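# Remove elastic band from tea caddies, lay it flat

## Task

Get the elastic band off the tea caddies and set it down flat on the table top, far enough from all the caddies and without the band overlapping itself anywhere. Every caddy has to stay upright and roughly in its original spot. At the end the grippers must have released the band and the arms must be moved away, and the result has to hold by itself: nothing may rely on a robot to stay in place.

## Robot and tools

ROBOTS. Four identical i2rt Big YAM arms, named arm1, arm2, arm3 and arm4, are mounted on the table top. Each has six revolute joints, a two-finger gripper and a wrist camera. Approximate foot positions in the scene frame (metres) and facing direction (degrees, counter-clockwise from +x): arm1 x=+0.32 y=+0.46 z=+0.72 facing -125; arm2 x=-0.32 y=+0.46 z=+0.72 facing -55; arm3 x=-0.32 y=-0.46 z=+0.72 facing +55; arm4 x=+0.32 y=-0.46 z=+0.72 facing +125. So the table surface is near z=0.72 and the caddies sit between the four arms. The hand can reach roughly 1.0 m out from the joint 1 axis. With joints 1 and 6 at zero and the hand level and pointing forward, the wrist camera rides on top of the hand looking toward the fingertips.

FRAMES. One scene frame is shared by everything: origin on the floor, +z up. The 'hand' point is halfway between the fingertips; the hand's z axis runs along the fingers and its y axis is the direction the fingers open and close.

TOOL execute_actions. Arguments: "actions", a list holding exactly one action (or empty), and optional "cameras". The action is an object keyed by arm name; under each arm sits one key, "joints", an object of absolute joint targets (not offsets), each optional:
- joint1_rad: -2.879 to 2.879, done within ±0.045. Rotates the whole arm about its foot; positive is counter-clockwise seen from above; 0 means the arm extends along its facing direction.
- joint2_rad: 0 to 3.141, ±0.14. Shoulder; 0 has the upper arm lying roughly level and pointing backward, larger values raise it and then carry it forward.
- joint3_rad: 0 to 3.019, ±0.09. Elbow; 0 is fully folded, larger opens it.
- joint4_rad: -1.692 to 1.57, ±0.055. Hand pitch; positive tips the fingers up.
- joint5_rad: -1.57 to 1.57, ±0.03. Sideways swing of the hand; positive goes to the arm's right.
- joint6_rad: -2.094 to 2.094, ±0.035. Hand roll; positive is clockwise viewed from behind the hand.
- gripper_m: 0 to 0.093 metres, ±0.003, the fingertip gap. Grip force tops out near 50 to 62 N per pad, lower on some grippers.
All motions in one action begin together but may finish at different moments; joints move at different speeds, so the hand can sweep a wide path between postures. An unknown key or out-of-range number rejects the whole call and nothing moves. A joint or arm you omit may still be driving toward an earlier target. "cameras" lists any of arm1_cam_wrist, arm2_cam_wrist, arm3_cam_wrist, arm4_cam_wrist, cam_high, cam_low or "all" (at most 16 names); omitted, null or ["all"] gives every camera, [] gives none. The result shows each robot's state plus one image per requested camera, ordered as the "pictures" line names them.

TOOL wait: "seconds", 0 to 10. Commands nothing; returns state and images like an empty action.

TOOL zoom_image: "camera" (one of the six names) and "region" [x0, y0, x1, y1] in pixels of that camera's latest full image, top-left origin, no larger than 504 by 504. Wrist images are 616x616 fisheye; cam_high and cam_low are 672x504. cam_high sits overhead near (0.01, -0.33, 2.13) looking down; cam_low is low at about (-1.48, -0.03, 0.92) looking along +x across the table. Calibration matrices are given per camera but each can be off by a couple of degrees and millimetres; wrist camera poses also inherit joint reading errors.

TOOL finished_scene: "scene" (integer 1 or 2). Closes the current scene for good and reports success; call it only once the band lies flat, the arms have let go and pulled away, and everything is settled.

READING RESULTS. joint_positions gives current angles. joint_status tells how each commanded motion ended: "off_target" (stopped short and may still push), "contact_stop" or "time_out" (the joint now holds where it stopped; after time_out it may keep pushing toward a target a limited step away, shown under on_its_own), "not_followed" (an anti-collision check blocked that arm's joint targets; the gripper part still runs, and the blocked targets may be retried on later actions). on_its_own lists what moved or holds without being commanded this call; "held at" is the held target, not the actual position. To relieve a pushing joint, command its reported position. A very small change from the current angle may produce no motion. A MOTOR HOT line appears from 85 °C; at 100 °C an OVER-TEMPERATURE FAULT drops that arm and its gripper, and joints then read "limit_stop_at_motor_heat" (resend the target afterwards). If a result reports a stop, later motion calls in the same reply are skipped.

CAUTIONS. The arms do not yield on contact and can push very hard, so avoid driving into the table, caddies or each other; sustained pushing and holding loads heats motors. A firm squeeze between two arms ends the run in failure, and a strong impact may too; the collision check ignores fingers, gripper housings and wrist cameras and can react late. Object contact does not count as robot contact. Never knock anything off or out of the work area, tip a caddy over, drop or fling the band, or slam. Arms act independently, so one stalled arm does not pause the others.

Each tool is called after ">>>" by a JSON object that holds its "name" and its "arguments".

## Session

>>> {"name": "execute_actions", "arguments": {"actions": []}}

Scene clock: 0.00 s.
Motor temperatures (°C, as the motors report them): arm1=[18 20 19 20 20 21] | arm2=[19 20 20 21 19 19] | arm3=[19 19 19 19 19 21] | arm4=[22 19 19 22 19 18]
arm1.joint_positions: joint1_rad=-0.017 joint2_rad=+0.447 joint3_rad=+1.471 joint4_rad=-1.522 joint5_rad=-0.015 joint6_rad=+0.012 gripper_m=+0.095
arm1.joint_status: not commanded
arm1.hand: x=+0.2472 y=+0.3534 z=+1.3594 quat_wxyz=(-0.233, -0.770, -0.386, +0.451) (m; scene frame)
arm2.joint_positions: joint1_rad=+0.010 joint2_rad=+0.445 joint3_rad=+1.474 joint4_rad=-1.548 joint5_rad=-0.008 joint6_rad=-0.009 gripper_m=+0.094
arm2.joint_status: not commanded
arm2.hand: x=-0.2434 y=+0.3676 z=+1.3071 quat_wxyz=(-0.447, -0.381, -0.776, +0.229) (m; scene frame)
arm3.joint_positions: joint1_rad=+0.014 joint2_rad=+0.441 joint3_rad=+1.470 joint4_rad=-1.539 joint5_rad=-0.010 joint6_rad=-0.016 gripper_m=+0.094
arm3.joint_status: not commanded
arm3.hand: x=-0.2584 y=-0.3577 z=+1.3439 quat_wxyz=(-0.441, +0.430, -0.747, -0.248) (m; scene frame)
arm4.joint_positions: joint1_rad=+0.008 joint2_rad=+0.450 joint3_rad=+1.453 joint4_rad=-1.526 joint5_rad=-0.008 joint6_rad=+0.010 gripper_m=+0.094
arm4.joint_status: not commanded
arm4.hand: x=+0.2450 y=-0.3527 z=+1.3156 quat_wxyz=(-0.228, +0.765, -0.407, -0.444) (m; scene frame)
pictures: arm1_cam_wrist, arm2_cam_wrist, arm3_cam_wrist, arm4_cam_wrist, cam_high, cam_low
Images, in order (width x height): arm1_cam_wrist 616x616, arm2_cam_wrist 616x616, arm3_cam_wrist 616x616, arm4_cam_wrist 616x616, cam_high 672x504, cam_low 672x504.

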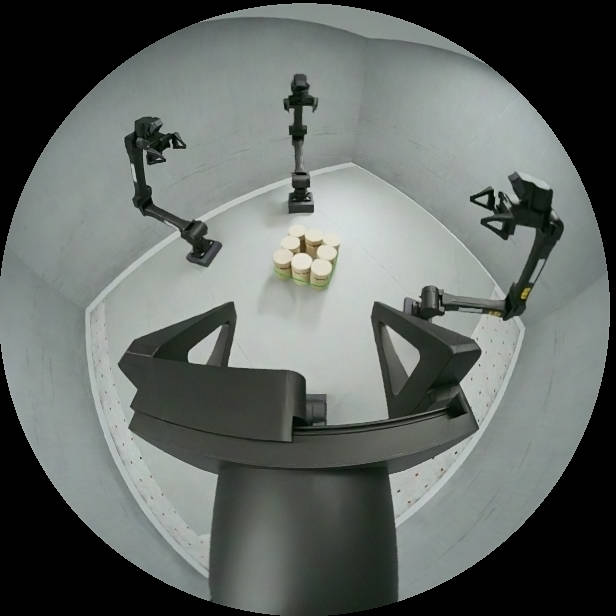

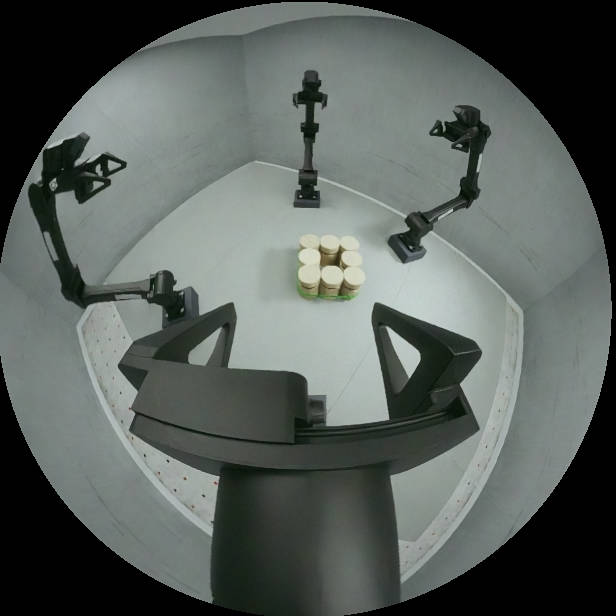

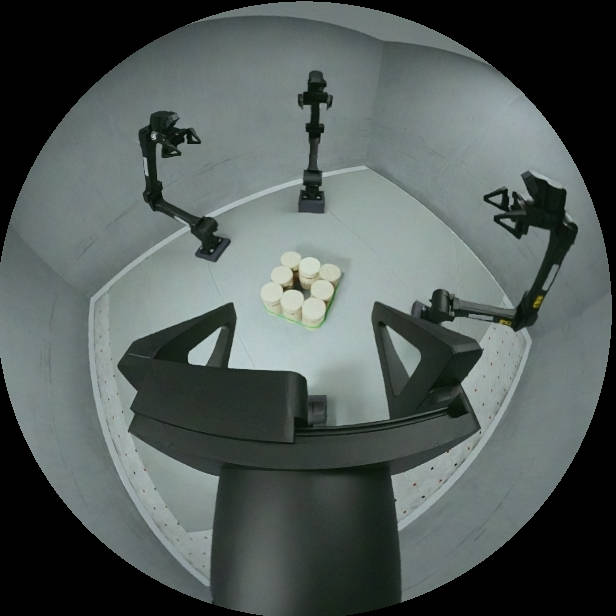

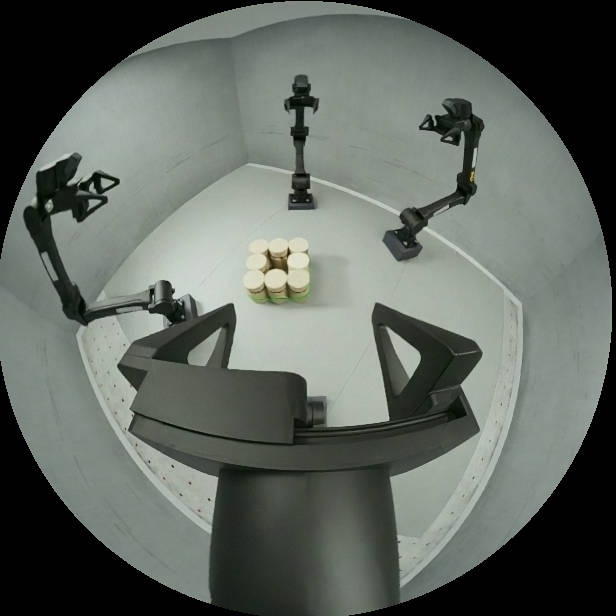

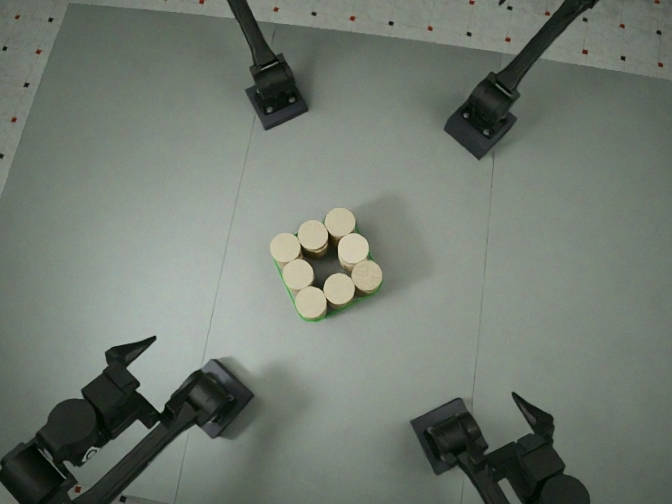

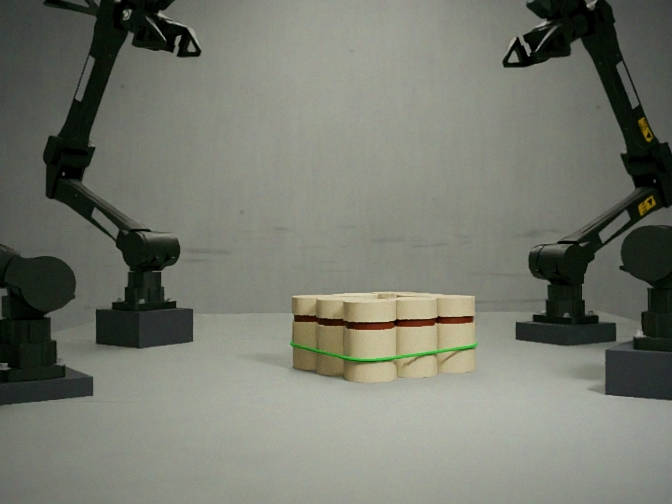

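>>> {"name": "zoom_image", "arguments": {"camera": "cam_high", "region": [250, 190, 410, 340]}}

>>> {"name": "zoom_image", "arguments": {"camera": "cam_low", "region": [280, 270, 490, 400]}}

>>> {"name": "execute_actions", "arguments": {"actions": [{"arm1":{"joints":{"joint2_rad":0.9}},"arm2":{"joints":{"joint3_rad":1.0}},"arm3":{"joints":{"joint4_rad":-1.0}},"arm4":{"joints":{"joint5_rad":0.5,"joint6_rad":0.5}}}], "cameras": []}}

Region (250, 190, 410, 340) of cam_high's 672x504 image, scaled by 3.150, with more detail than that image has; it fills the top 472 rows of this view, and the rest is white.

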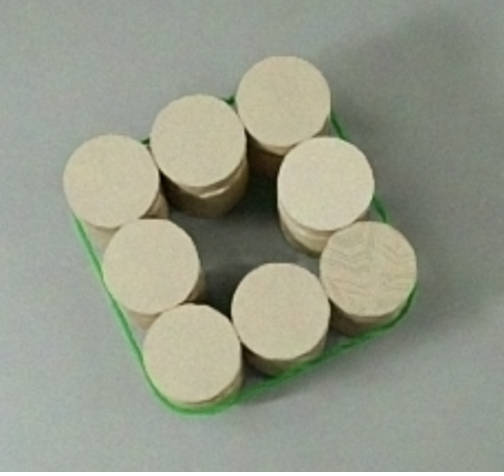

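Region (280, 270, 490, 400) of cam_low's 672x504 image, scaled by 2.400, with more detail than that image has; it fills the top 312 rows of this view, and the rest is white.

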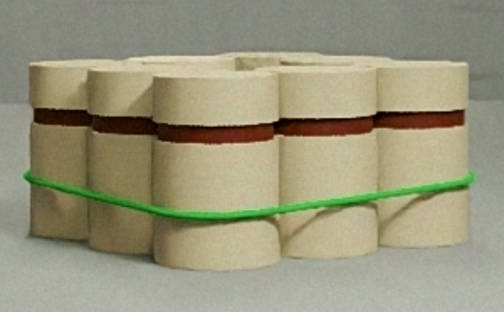

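Scene clock: 12.13 s.
Motor temperatures (°C, as the motors report them): arm1=[18 20 20 20 20 21] | arm2=[19 20 21 21 19 19] | arm3=[19 19 21 19 19 21] | arm4=[22 19 21 22 19 18]
arm1.joint_positions: joint1_rad=-0.017 joint2_rad=+0.898 joint3_rad=+1.471 joint4_rad=-1.522 joint5_rad=-0.015 joint6_rad=+0.012 gripper_m=+0.095
arm1.joint_status: all done
arm1.hand: x=+0.1401 y=+0.2114 z=+1.2699 quat_wxyz=(-0.141, -0.854, -0.424, +0.268) (m; scene frame)
arm2.joint_positions: joint1_rad=+0.010 joint2_rad=+0.450 joint3_rad=+1.006 joint4_rad=-1.548 joint5_rad=-0.008 joint6_rad=-0.009 gripper_m=+0.094
arm2.joint_status: all done
arm2.hand: x=-0.2156 y=+0.3265 z=+1.0995 quat_wxyz=(-0.254, -0.425, -0.859, +0.131) (m; scene frame)
arm3.joint_positions: joint1_rad=+0.014 joint2_rad=+0.441 joint3_rad=+1.470 joint4_rad=-1.021 joint5_rad=-0.010 joint6_rad=-0.016 gripper_m=+0.094
arm3.joint_status: all done
arm3.hand: x=-0.2420 y=-0.3311 z=+1.4660 quat_wxyz=(-0.620, +0.352, -0.609, -0.346) (m; scene frame)
arm4.joint_positions: joint1_rad=+0.008 joint2_rad=+0.450 joint3_rad=+1.453 joint4_rad=-1.526 joint5_rad=+0.497 joint6_rad=+0.490 gripper_m=+0.094
arm4.joint_status: all done
arm4.hand: x=+0.3240 y=-0.3206 z=+1.3262 quat_wxyz=(-0.323, +0.543, -0.652, -0.419) (m; scene frame)
pictures: none
No camera images: the call's "cameras" was empty. Leave "cameras" out to get every camera's image.

>>> {"name": "execute_actions", "arguments": {"actions": [{"arm1":{"joints":{"joint1_rad":0.085,"joint2_rad":0.7,"joint3_rad":0.673,"joint4_rad":0.043,"joint5_rad":0,"joint6_rad":1.57,"gripper_m":0.035}},"arm2":{"joints":{"joint1_rad":-0.22,"joint2_rad":0.7,"joint3_rad":0.667,"joint4_rad":-0.116,"joint5_rad":0,"joint6_rad":1.57,"gripper_m":0.035}},"arm3":{"joints":{"joint1_rad":-0.12,"joint2_rad":0.5,"joint3_rad":0.173,"joint4_rad":-0.19,"joint5_rad":0,"joint6_rad":1.57,"gripper_m":0.035}},"arm4":{"joints":{"joint1_rad":0.145,"joint2_rad":0.6,"joint3_rad":0.309,"joint4_rad":-0.18,"joint5_rad":0,"joint6_rad":1.57,"gripper_m":0.035}}}], "cameras": []}}

>>> {"name": "execute_actions", "arguments": {"actions": [{"arm1":{"joints":{"joint2_rad":1.566}},"arm2":{"joints":{"joint2_rad":1.401}},"arm3":{"joints":{"joint2_rad":0.833}},"arm4":{"joints":{"joint2_rad":0.979}}}]}}

Scene clock: 134.30 s.
Motor temperatures (°C, as the motors report them): arm1=[18 20 23 20 20 21] | arm2=[19 20 25 21 19 19] | arm3=[19 19 25 20 19 21] | arm4=[22 19 23 22 19 18]
arm1.joint_positions: joint1_rad=+0.084 joint2_rad=+0.707 joint3_rad=+0.673 joint4_rad=+0.029 joint5_rad=-0.003 joint6_rad=+1.560 gripper_m=+0.035
arm1.joint_status: all done
arm1.hand: x=+0.1106 y=+0.1082 z=+1.2062 quat_wxyz=(-0.675, -0.688, +0.184, +0.193) (m; scene frame)
arm2.joint_positions: joint1_rad=-0.217 joint2_rad=+0.708 joint3_rad=+0.662 joint4_rad=-0.137 joint5_rad=-0.002 joint6_rad=+1.553 gripper_m=+0.035
arm2.joint_status: all done
arm2.hand: x=-0.1567 y=+0.0936 z=+1.1142 quat_wxyz=(-0.629, -0.749, -0.167, -0.122) (m; scene frame)
arm3.joint_positions: joint1_rad=-0.111 joint2_rad=+0.500 joint3_rad=+0.166 joint4_rad=-0.210 joint5_rad=-0.002 joint6_rad=+1.560 gripper_m=+0.035
arm3.joint_status: all done
arm3.hand: x=-0.1369 y=-0.2309 z=+0.9023 quat_wxyz=(-0.164, -0.283, -0.824, -0.463) (m; scene frame)
arm4.joint_positions: joint1_rad=+0.142 joint2_rad=+0.606 joint3_rad=+0.305 joint4_rad=-0.202 joint5_rad=+0.002 joint6_rad=+1.561 gripper_m=+0.035
arm4.joint_status: all done
arm4.hand: x=+0.0999 y=-0.2138 z=+0.9297 quat_wxyz=(+0.178, +0.312, -0.803, -0.475) (m; scene frame)
pictures: none
No camera images: the call's "cameras" was empty. Leave "cameras" out to get every camera's image.

Scene clock: 135.70 s.
Motor temperatures (°C, as the motors report them): arm1=[18 20 23 20 20 21] | arm2=[19 20 25 21 19 19] | arm3=[19 19 25 20 19 21] | arm4=[22 19 23 22 19 18]
arm1.joint_positions: joint1_rad=+0.084 joint2_rad=+1.555 joint3_rad=+0.673 joint4_rad=+0.036 joint5_rad=-0.003 joint6_rad=+1.561 gripper_m=+0.035
arm1.joint_status: all done
arm1.hand: x=+0.0673 y=+0.0405 z=+0.8230 quat_wxyz=(-0.337, -0.904, +0.245, +0.097) (m; scene frame)
arm2.joint_positions: joint1_rad=-0.217 joint2_rad=+1.329 joint3_rad=+0.677 joint4_rad=-0.097 joint5_rad=-0.002 joint6_rad=+1.558 gripper_m=+0.035
arm2.joint_status: all done
arm2.hand: x=-0.1274 y=+0.0198 z=+0.8630 quat_wxyz=(-0.393, -0.896, -0.195, -0.075) (m; scene frame)
arm3.joint_positions: joint1_rad=-0.111 joint2_rad=+0.827 joint3_rad=+0.166 joint4_rad=-0.206 joint5_rad=-0.002 joint6_rad=+1.561 gripper_m=+0.035
arm3.joint_status: all done
arm3.hand: x=-0.1478 y=-0.2443 z=+0.8164 quat_wxyz=(-0.114, -0.305, -0.888, -0.325) (m; scene frame)
arm4.joint_positions: joint1_rad=+0.142 joint2_rad=+0.980 joint3_rad=+0.305 joint4_rad=-0.198 joint5_rad=+0.002 joint6_rad=+1.561 gripper_m=+0.035
arm4.joint_status: all done
arm4.hand: x=+0.1042 y=-0.2185 z=+0.8153 quat_wxyz=(+0.119, +0.340, -0.876, -0.319) (m; scene frame)
pictures: arm1_cam_wrist, arm2_cam_wrist, arm3_cam_wrist, arm4_cam_wrist, cam_high, cam_low
camera_calibration (this result's frames):
arm1_cam_wrist: T_world_to_cam=[[0.373533, 0.643926, -0.667707, 0.499489], [0.897527, -0.0690369, 0.435522, -0.414271], [0.234348, -0.761967, -0.603728, 0.63355], [0, 0, 0, 1]] pos_world=[0.0367719, 0.13251, 0.896429]
arm2_cam_wrist: T_world_to_cam=[[-0.294291, 0.609339, -0.736274, 0.585014], [0.571921, 0.729505, 0.375138, -0.258647], [0.765701, -0.310691, -0.563181, 0.718472], [0, 0, 0, 1]] pos_world=[-0.230045, 0.0554352, 0.932389]
arm3_cam_wrist: T_world_to_cam=[[-0.47113, -0.598138, -0.64828, 0.317855], [-0.872347, 0.207171, 0.442821, -0.434848], [-0.130563, 0.774151, -0.619389, 0.799414], [0, 0, 0, 1]] pos_world=[-0.125213, -0.338658, 0.893767]
arm4_cam_wrist: T_world_to_cam=[[0.523825, -0.567049, -0.635659, 0.338753], [-0.355579, -0.823667, 0.441743, -0.497648], [-0.774061, -0.00536916, -0.633088, 0.721952], [0, 0, 0, 1]] pos_world=[0.204435, -0.21393, 0.892223]
Images, in order (width x height): arm1_cam_wrist 616x616, arm2_cam_wrist 616x616, arm3_cam_wrist 616x616, arm4_cam_wrist 616x616, cam_high 672x504, cam_low 672x504.

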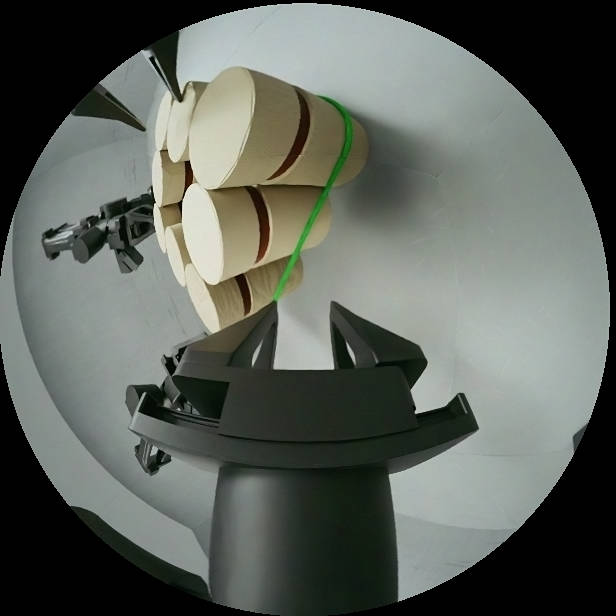

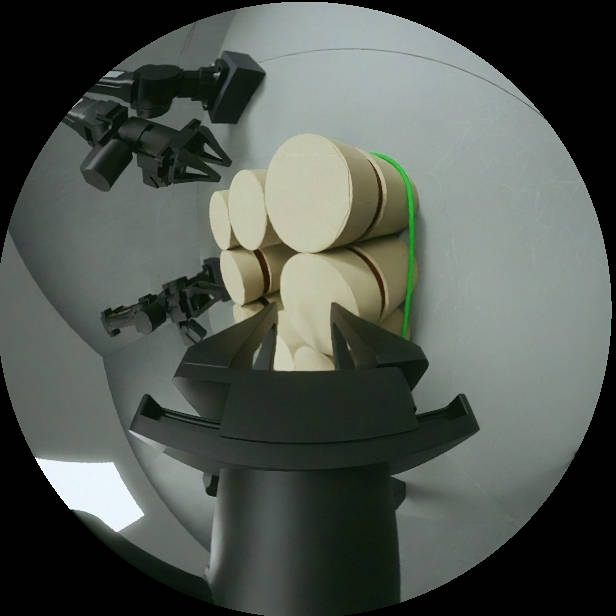

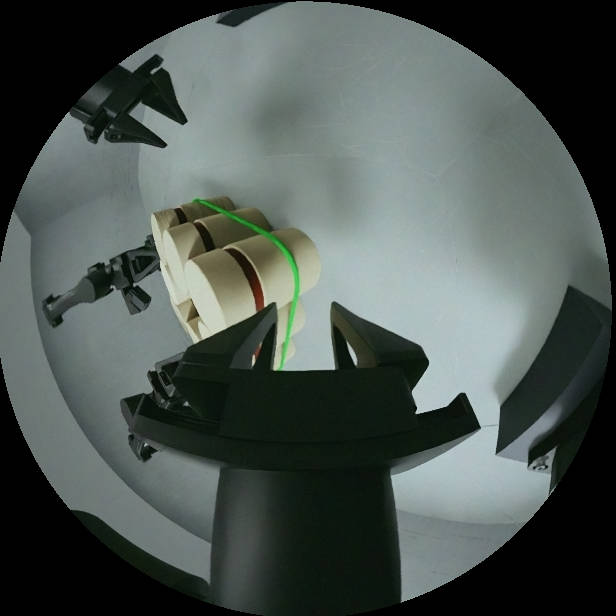

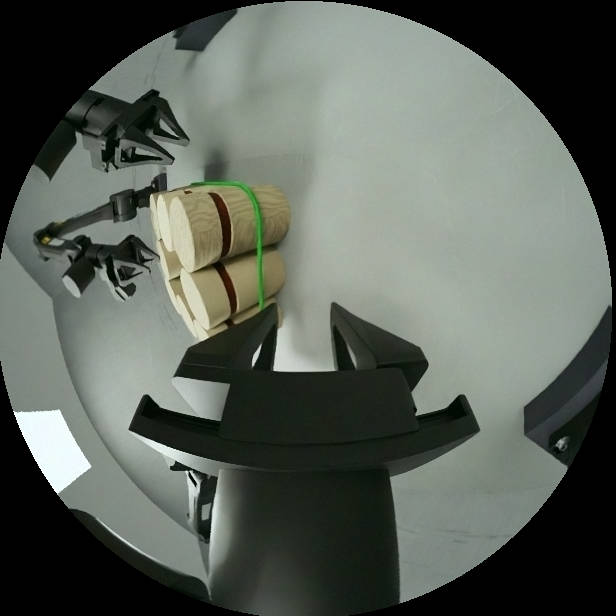

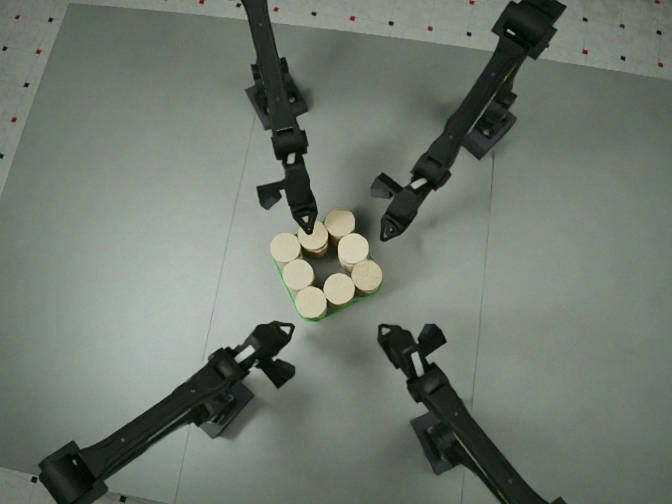

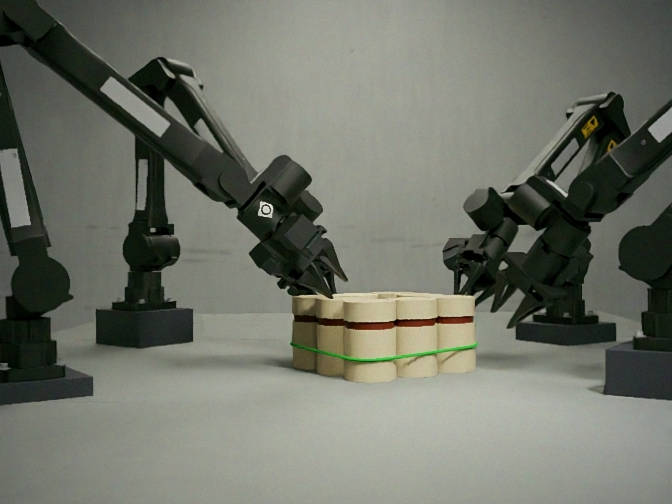

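>>> {"name": "execute_actions", "arguments": {"actions": [{"arm2":{"joints":{"joint2_rad":1.2}}}], "cameras": ["cam_high"]}}

>>> {"name": "zoom_image", "arguments": {"camera": "cam_high", "region": [250, 190, 418, 358]}}

Scene clock: 145.67 s.
Motor temperatures (°C, as the motors report them): arm1=[18 21 23 20 20 21] | arm2=[19 20 25 21 19 19] | arm3=[19 19 25 20 19 21] | arm4=[22 19 23 22 19 18]
arm1.joint_positions: joint1_rad=+0.084 joint2_rad=+1.555 joint3_rad=+0.673 joint4_rad=+0.036 joint5_rad=-0.003 joint6_rad=+1.561 gripper_m=+0.035
arm1.joint_status: not commanded
arm1.hand: x=+0.0673 y=+0.0405 z=+0.8230 quat_wxyz=(-0.337, -0.904, +0.245, +0.097) (m; scene frame)
arm2.joint_positions: joint1_rad=-0.217 joint2_rad=+1.192 joint3_rad=+0.673 joint4_rad=-0.109 joint5_rad=-0.002 joint6_rad=+1.558 gripper_m=+0.035
arm2.joint_status: all done
arm2.hand: x=-0.1289 y=+0.0248 z=+0.9213 quat_wxyz=(-0.447, -0.870, -0.190, -0.086) (m; scene frame)
arm3.joint_positions: joint1_rad=-0.111 joint2_rad=+0.827 joint3_rad=+0.166 joint4_rad=-0.206 joint5_rad=-0.002 joint6_rad=+1.561 gripper_m=+0.035
arm3.joint_status: not commanded
arm3.hand: x=-0.1478 y=-0.2443 z=+0.8164 quat_wxyz=(-0.114, -0.305, -0.888, -0.325) (m; scene frame)
arm4.joint_positions: joint1_rad=+0.142 joint2_rad=+0.980 joint3_rad=+0.305 joint4_rad=-0.198 joint5_rad=+0.002 joint6_rad=+1.561 gripper_m=+0.035
arm4.joint_status: not commanded
arm4.hand: x=+0.1042 y=-0.2185 z=+0.8153 quat_wxyz=(+0.119, +0.340, -0.876, -0.319) (m; scene frame)
pictures: cam_high
Images, in order (width x height): cam_high 672x504.

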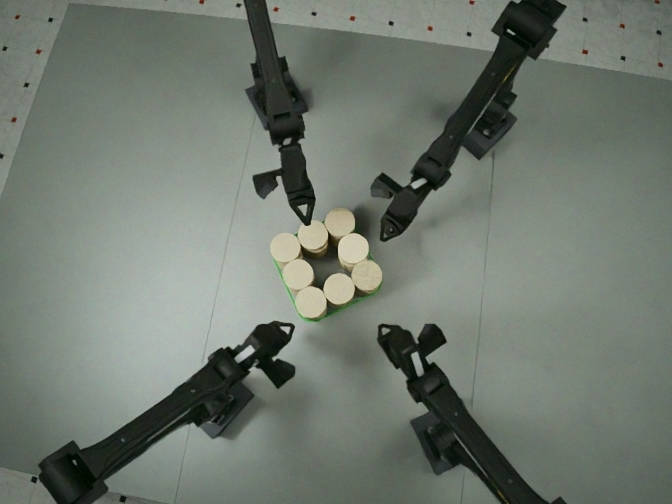

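Region (250, 190, 418, 358) of cam_high's 672x504 image, scaled by 3.000, with more detail than that image has.

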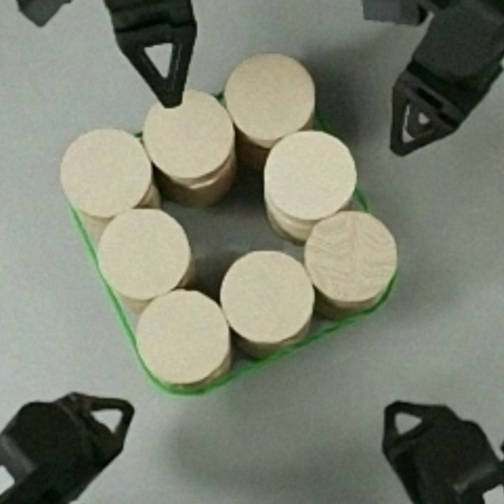

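>>> {"name": "execute_actions", "arguments": {"actions": [{"arm1":{"joints":{"joint1_rad":-0.037}},"arm2":{"joints":{"joint1_rad":-0.312,"joint2_rad":1.1,"joint3_rad":0.533,"joint4_rad":-0.033}},"arm3":{"joints":{"joint1_rad":0.08}},"arm4":{"joints":{"joint1_rad":0.147}}}], "cameras": []}}

>>> {"name": "execute_actions", "arguments": {"actions": [{"arm1":{"joints":{"joint2_rad":1.612,"joint3_rad":0.645,"joint4_rad":0.129}},"arm2":{"joints":{"joint2_rad":1.338}},"arm3":{"joints":{"joint2_rad":1.076,"joint3_rad":0.201,"joint4_rad":0.037}},"arm4":{"joints":{"joint2_rad":1.281,"joint3_rad":0.433,"joint4_rad":0.01}}}]}}

Scene clock: 198.23 s.
Motor temperatures (°C, as the motors report them): arm1=[18 21 22 20 20 21] | arm2=[19 20 26 21 19 19] | arm3=[19 19 27 20 19 21] | arm4=[22 19 24 22 19 18]
arm1.joint_positions: joint1_rad=-0.046 joint2_rad=+1.555 joint3_rad=+0.673 joint4_rad=+0.036 joint5_rad=-0.001 joint6_rad=+1.561 gripper_m=+0.035
arm1.joint_status: all done
arm1.hand: x=+0.0152 y=+0.0767 z=+0.8233 quat_wxyz=(-0.330, -0.886, +0.303, +0.120) (m; scene frame)
arm2.joint_positions: joint1_rad=-0.315 joint2_rad=+1.102 joint3_rad=+0.540 joint4_rad=-0.053 joint5_rad=+0.000 joint6_rad=+1.558 gripper_m=+0.035
arm2.joint_status: all done
arm2.hand: x=-0.1852 y=+0.0464 z=+0.9017 quat_wxyz=(-0.457, -0.875, -0.146, -0.065) (m; scene frame)
arm3.joint_positions: joint1_rad=+0.071 joint2_rad=+0.827 joint3_rad=+0.166 joint4_rad=-0.206 joint5_rad=+0.000 joint6_rad=+1.561 gripper_m=+0.035
arm3.joint_status: all done
arm3.hand: x=-0.1895 y=-0.2168 z=+0.8165 quat_wxyz=(-0.085, -0.223, -0.912, -0.334) (m; scene frame)
arm4.joint_positions: joint1_rad=+0.142 joint2_rad=+0.980 joint3_rad=+0.305 joint4_rad=-0.198 joint5_rad=+0.002 joint6_rad=+1.561 gripper_m=+0.035
arm4.joint_status: all done
arm4.hand: x=+0.1042 y=-0.2185 z=+0.8153 quat_wxyz=(+0.119, +0.340, -0.876, -0.319) (m; scene frame)
pictures: none
No camera images: the call's "cameras" was empty. Leave "cameras" out to get every camera's image.

Scene clock: 199.37 s.
Motor temperatures (°C, as the motors report them): arm1=[18 21 22 20 20 21] | arm2=[19 20 26 21 19 19] | arm3=[19 19 27 20 19 21] | arm4=[22 19 24 22 19 18]
arm1.joint_positions: joint1_rad=-0.046 joint2_rad=+1.598 joint3_rad=+0.647 joint4_rad=+0.117 joint5_rad=-0.001 joint6_rad=+1.561 gripper_m=+0.035
arm1.joint_status: all done
arm1.hand: x=+0.0168 y=+0.0790 z=+0.8063 quat_wxyz=(-0.335, -0.884, +0.302, +0.121) (m; scene frame)
arm2.joint_positions: joint1_rad=-0.315 joint2_rad=+1.346 joint3_rad=+0.540 joint4_rad=-0.047 joint5_rad=+0.000 joint6_rad=+1.558 gripper_m=+0.035
arm2.joint_status: all done
arm2.hand: x=-0.1878 y=+0.0512 z=+0.8022 quat_wxyz=(-0.349, -0.923, -0.153, -0.048) (m; scene frame)
arm3.joint_positions: joint1_rad=+0.071 joint2_rad=+1.067 joint3_rad=+0.166 joint4_rad=+0.018 joint5_rad=+0.000 joint6_rad=+1.561 gripper_m=+0.035
arm3.joint_status: all done
arm3.hand: x=-0.1821 y=-0.2028 z=+0.7887 quat_wxyz=(-0.083, -0.224, -0.914, -0.327) (m; scene frame)
arm4.joint_positions: joint1_rad=+0.142 joint2_rad=+1.284 joint3_rad=+0.411 joint4_rad=-0.007 joint5_rad=+0.002 joint6_rad=+1.562 gripper_m=+0.035
arm4.joint_status: all done
arm4.hand: x=+0.0653 y=-0.1751 z=+0.7900 quat_wxyz=(+0.118, +0.340, -0.878, -0.316) (m; scene frame)
pictures: arm1_cam_wrist, arm2_cam_wrist, arm3_cam_wrist, arm4_cam_wrist, cam_high, cam_low
camera_calibration (this result's frames):
arm1_cam_wrist: T_world_to_cam=[[0.44757, 0.584245, -0.677007, 0.493428], [0.885092, -0.181356, 0.428628, -0.34434], [0.127644, -0.791055, -0.59828, 0.664304], [0, 0, 0, 1]] pos_world=[-0.000865481, 0.174771, 0.879088]
arm2_cam_wrist: T_world_to_cam=[[-0.254458, 0.703782, -0.663281, 0.447486], [0.65447, 0.630258, 0.417666, -0.237745], [0.711984, -0.327819, -0.620978, 0.777441], [0, 0, 0, 1]] pos_world=[-0.284062, 0.0897678, 0.878881]
arm3_cam_wrist: T_world_to_cam=[[-0.35958, -0.682665, -0.636137, 0.302078], [-0.892581, 0.0528949, 0.447773, -0.499986], [-0.272031, 0.728814, -0.628354, 0.717766], [0, 0, 0, 1]] pos_world=[-0.142402, -0.290453, 0.867054]
arm4_cam_wrist: T_world_to_cam=[[0.526323, -0.570977, -0.630055, 0.362335], [-0.358052, -0.820921, 0.444845, -0.466393], [-0.771222, -0.00853995, -0.636509, 0.677982], [0, 0, 0, 1]] pos_world=[0.165176, -0.170197, 0.867306]
Images, in order (width x height): arm1_cam_wrist 616x616, arm2_cam_wrist 616x616, arm3_cam_wrist 616x616, arm4_cam_wrist 616x616, cam_high 672x504, cam_low 672x504.

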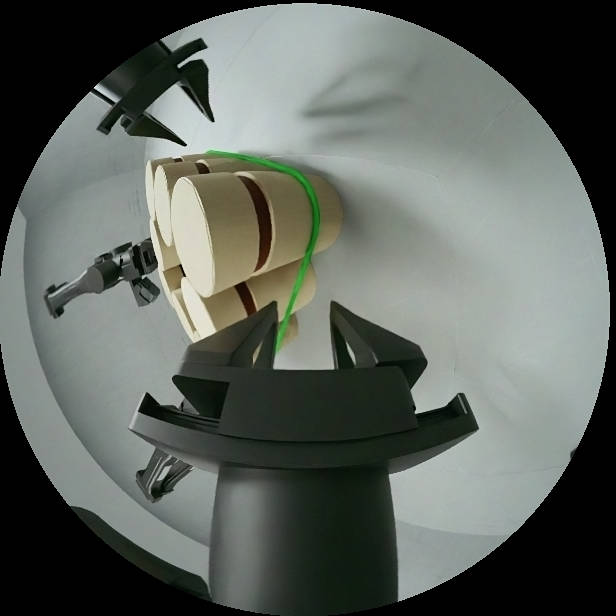

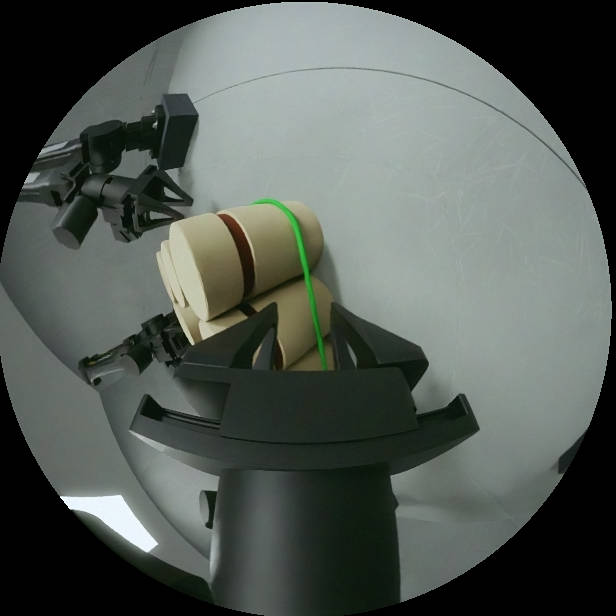

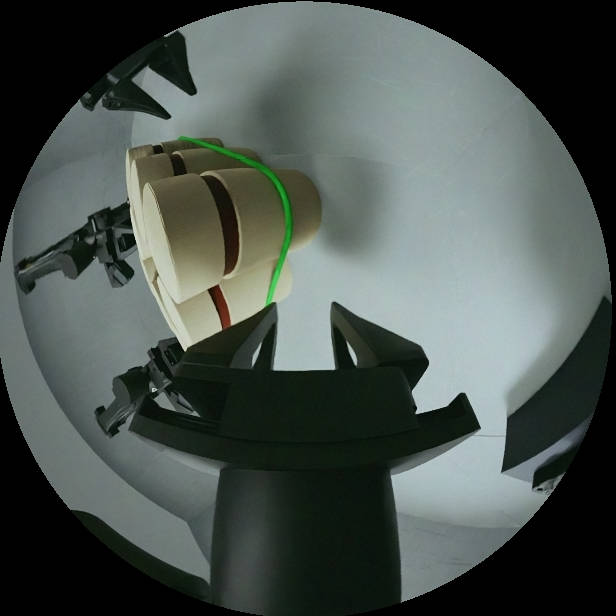

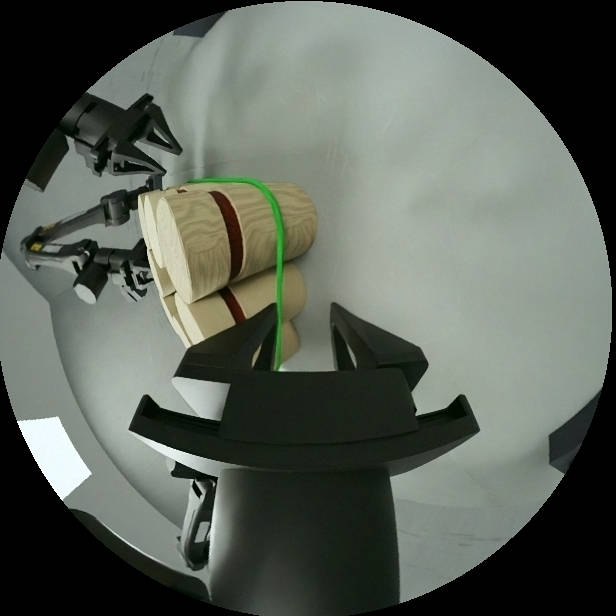

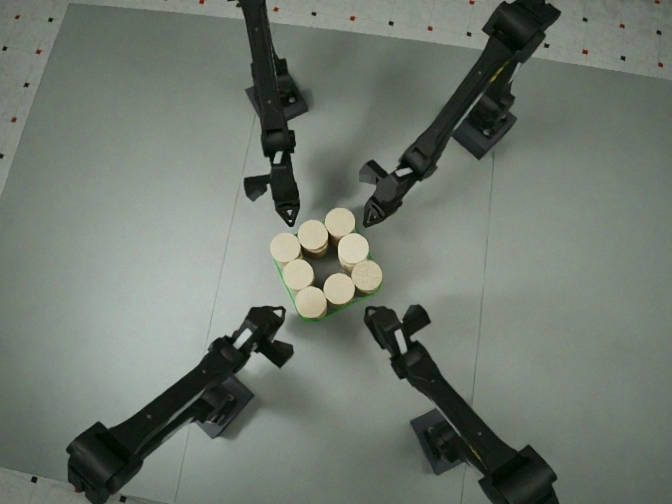

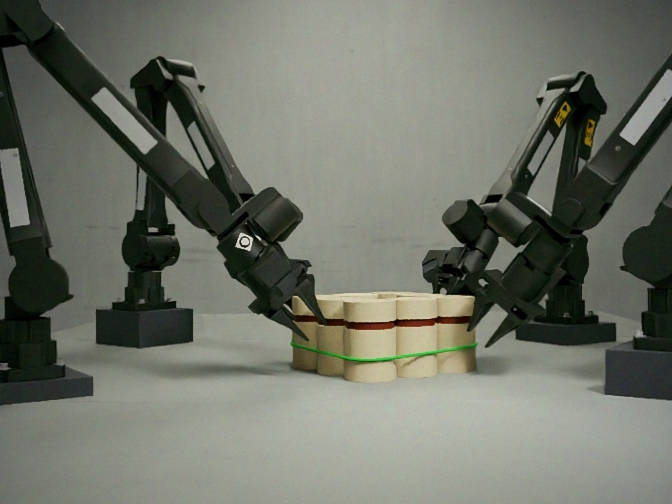

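>>> {"name": "execute_actions", "arguments": {"actions": [{"arm1":{"joints":{"joint1_rad":-0.024,"joint2_rad":1.71,"joint3_rad":0.73,"joint4_rad":0.16}},"arm2":{"joints":{"joint1_rad":-0.3,"joint2_rad":1.455,"joint3_rad":0.59,"joint4_rad":0.047}},"arm3":{"joints":{"joint2_rad":1.265,"joint3_rad":0.255,"joint4_rad":0.185}},"arm4":{"joints":{"joint2_rad":1.41,"joint3_rad":0.485,"joint4_rad":0.1}}}], "cameras": []}}

>>> {"name": "execute_actions", "arguments": {"actions": [{"arm1":{"joints":{"joint2_rad":1.813,"joint3_rad":0.794,"joint4_rad":0.194}},"arm2":{"joints":{"joint2_rad":1.562,"joint3_rad":0.625,"joint4_rad":0.128}},"arm3":{"joints":{"joint2_rad":1.455,"joint3_rad":0.3,"joint4_rad":0.337}},"arm4":{"joints":{"joint2_rad":1.535,"joint3_rad":0.524,"joint4_rad":0.2}}}], "cameras": ["arm1_cam_wrist","arm2_cam_wrist","arm3_cam_wrist","arm4_cam_wrist","cam_low"]}}

Scene clock: 238.73 s.
Motor temperatures (°C, as the motors report them): arm1=[18 21 22 20 20 21] | arm2=[19 20 25 21 19 19] | arm3=[19 19 28 20 19 21] | arm4=[22 20 25 22 19 18]
arm1.joint_positions: joint1_rad=-0.031 joint2_rad=+1.696 joint3_rad=+0.708 joint4_rad=+0.150 joint5_rad=-0.001 joint6_rad=+1.561 gripper_m=+0.035
arm1.joint_status: all done
arm1.hand: x=+0.0078 y=+0.0556 z=+0.7876 quat_wxyz=(-0.334, -0.887, +0.296, +0.118) (m; scene frame)
arm2.joint_positions: joint1_rad=-0.308 joint2_rad=+1.459 joint3_rad=+0.544 joint4_rad=+0.029 joint5_rad=+0.000 joint6_rad=+1.558 gripper_m=+0.035
arm2.joint_status: all done
arm2.hand: x=-0.1834 y=+0.0464 z=+0.7697 quat_wxyz=(-0.334, -0.928, -0.157, -0.047) (m; scene frame)
arm3.joint_positions: joint1_rad=+0.071 joint2_rad=+1.255 joint3_rad=+0.237 joint4_rad=+0.167 joint5_rad=+0.000 joint6_rad=+1.561 gripper_m=+0.035
arm3.joint_status: all done
arm3.hand: x=-0.1635 y=-0.1680 z=+0.7847 quat_wxyz=(-0.087, -0.223, -0.909, -0.342) (m; scene frame)
arm4.joint_positions: joint1_rad=+0.142 joint2_rad=+1.411 joint3_rad=+0.458 joint4_rad=+0.081 joint5_rad=+0.002 joint6_rad=+1.562 gripper_m=+0.035
arm4.joint_status: all done
arm4.hand: x=+0.0480 y=-0.1558 z=+0.7745 quat_wxyz=(+0.119, +0.340, -0.877, -0.319) (m; scene frame)
pictures: none
No camera images: the call's "cameras" was empty. Leave "cameras" out to get every camera's image.

Scene clock: 239.63 s.
Motor temperatures (°C, as the motors report them): arm1=[18 21 22 20 20 21] | arm2=[19 20 25 21 19 19] | arm3=[19 19 28 20 19 21] | arm4=[22 20 25 22 19 18]
arm1.joint_positions: joint1_rad=-0.028 joint2_rad=+1.799 joint3_rad=+0.769 joint4_rad=+0.182 joint5_rad=+0.000 joint6_rad=+1.561 gripper_m=+0.035
arm1.joint_status: all done
arm1.hand: x=-0.0044 y=+0.0377 z=+0.7637 quat_wxyz=(-0.330, -0.889, +0.295, +0.117) (m; scene frame)
arm2.joint_positions: joint1_rad=-0.308 joint2_rad=+1.561 joint3_rad=+0.585 joint4_rad=+0.110 joint5_rad=+0.000 joint6_rad=+1.558 gripper_m=+0.035
arm2.joint_status: all done
arm2.hand: x=-0.1759 y=+0.0239 z=+0.7543 quat_wxyz=(-0.343, -0.925, -0.157, -0.049) (m; scene frame)
arm3.joint_positions: joint1_rad=+0.072 joint2_rad=+1.444 joint3_rad=+0.265 joint4_rad=+0.312 joint5_rad=-0.001 joint6_rad=+1.561 gripper_m=+0.035
arm3.joint_status: all done
arm3.hand: x=-0.1568 y=-0.1546 z=+0.7575 quat_wxyz=(-0.084, -0.223, -0.912, -0.335) (m; scene frame)
arm4.joint_positions: joint1_rad=+0.140 joint2_rad=+1.537 joint3_rad=+0.494 joint4_rad=+0.180 joint5_rad=+0.003 joint6_rad=+1.562 gripper_m=+0.035
arm4.joint_status: all done
arm4.hand: x=+0.0342 y=-0.1394 z=+0.7537 quat_wxyz=(+0.120, +0.338, -0.875, -0.324) (m; scene frame)
pictures: arm1_cam_wrist, arm2_cam_wrist, arm3_cam_wrist, arm4_cam_wrist, cam_low
camera_calibration (this result's frames):
arm1_cam_wrist: T_world_to_cam=[[0.443105, 0.59925, -0.666751, 0.489845], [0.88454, -0.171322, 0.433864, -0.319198], [0.145764, -0.782015, -0.605974, 0.614538], [0, 0, 0, 1]] pos_world=[-0.0242873, 0.132352, 0.837487]
arm2_cam_wrist: T_world_to_cam=[[-0.262249, 0.710337, -0.653183, 0.428813], [0.651748, 0.629547, 0.42296, -0.212735], [0.711653, -0.314789, -0.628058, 0.735308], [0, 0, 0, 1]] pos_world=[-0.272179, 0.0607927, 0.831888]
arm3_cam_wrist: T_world_to_cam=[[-0.354564, -0.673673, -0.648421, 0.335756], [-0.89566, 0.0455855, 0.442396, -0.463511], [-0.268472, 0.737622, -0.619545, 0.665102], [0, 0, 0, 1]] pos_world=[-0.117541, -0.243275, 0.834827]
arm4_cam_wrist: T_world_to_cam=[[0.517722, -0.563705, -0.643584, 0.387788], [-0.354585, -0.825975, 0.438218, -0.4279], [-0.77861, 0.00133033, -0.627507, 0.626082], [0, 0, 0, 1]] pos_world=[0.13498, -0.135669, 0.829959]
Images, in order (width x height): arm1_cam_wrist 616x616, arm2_cam_wrist 616x616, arm3_cam_wrist 616x616, arm4_cam_wrist 616x616, cam_low 672x504.

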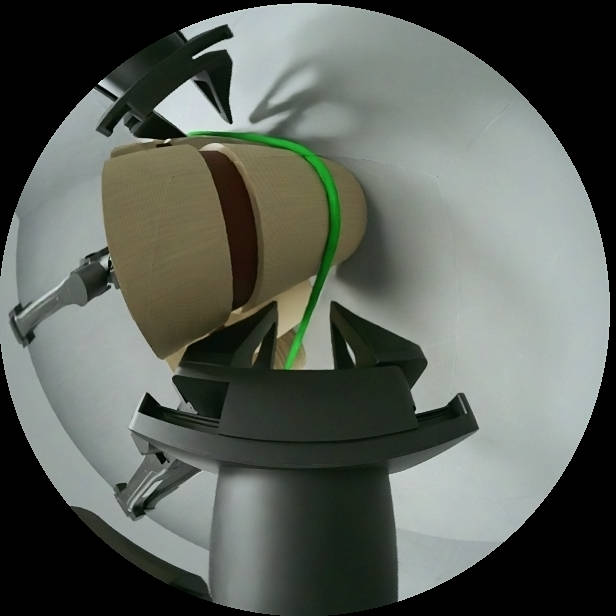

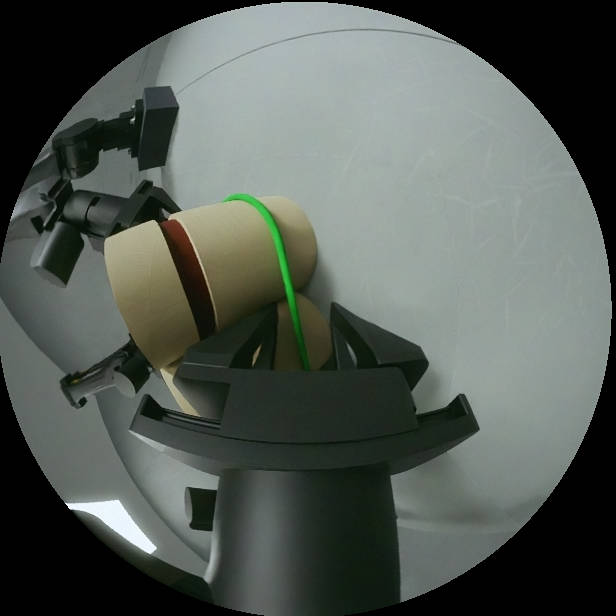

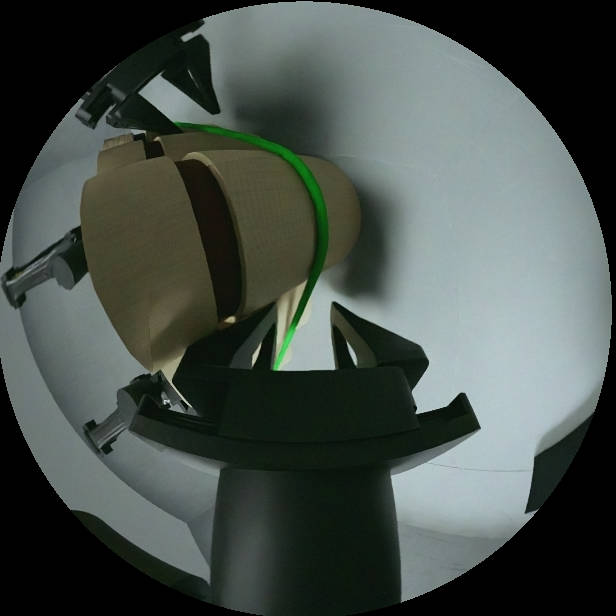

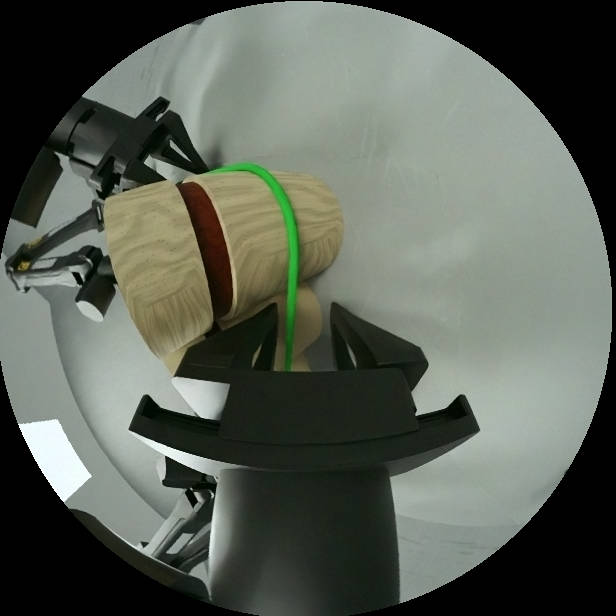

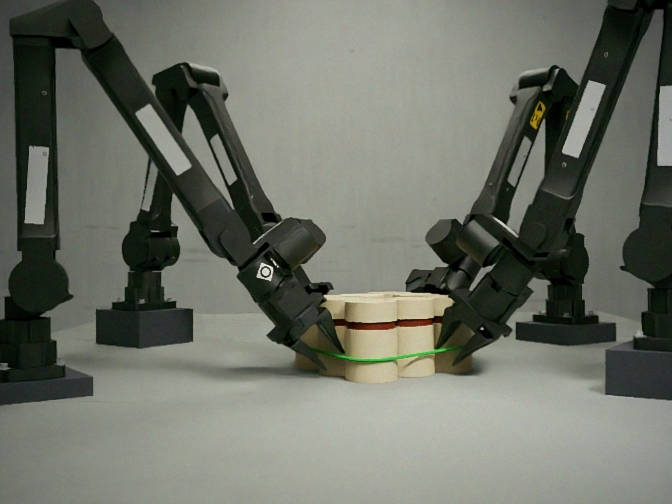

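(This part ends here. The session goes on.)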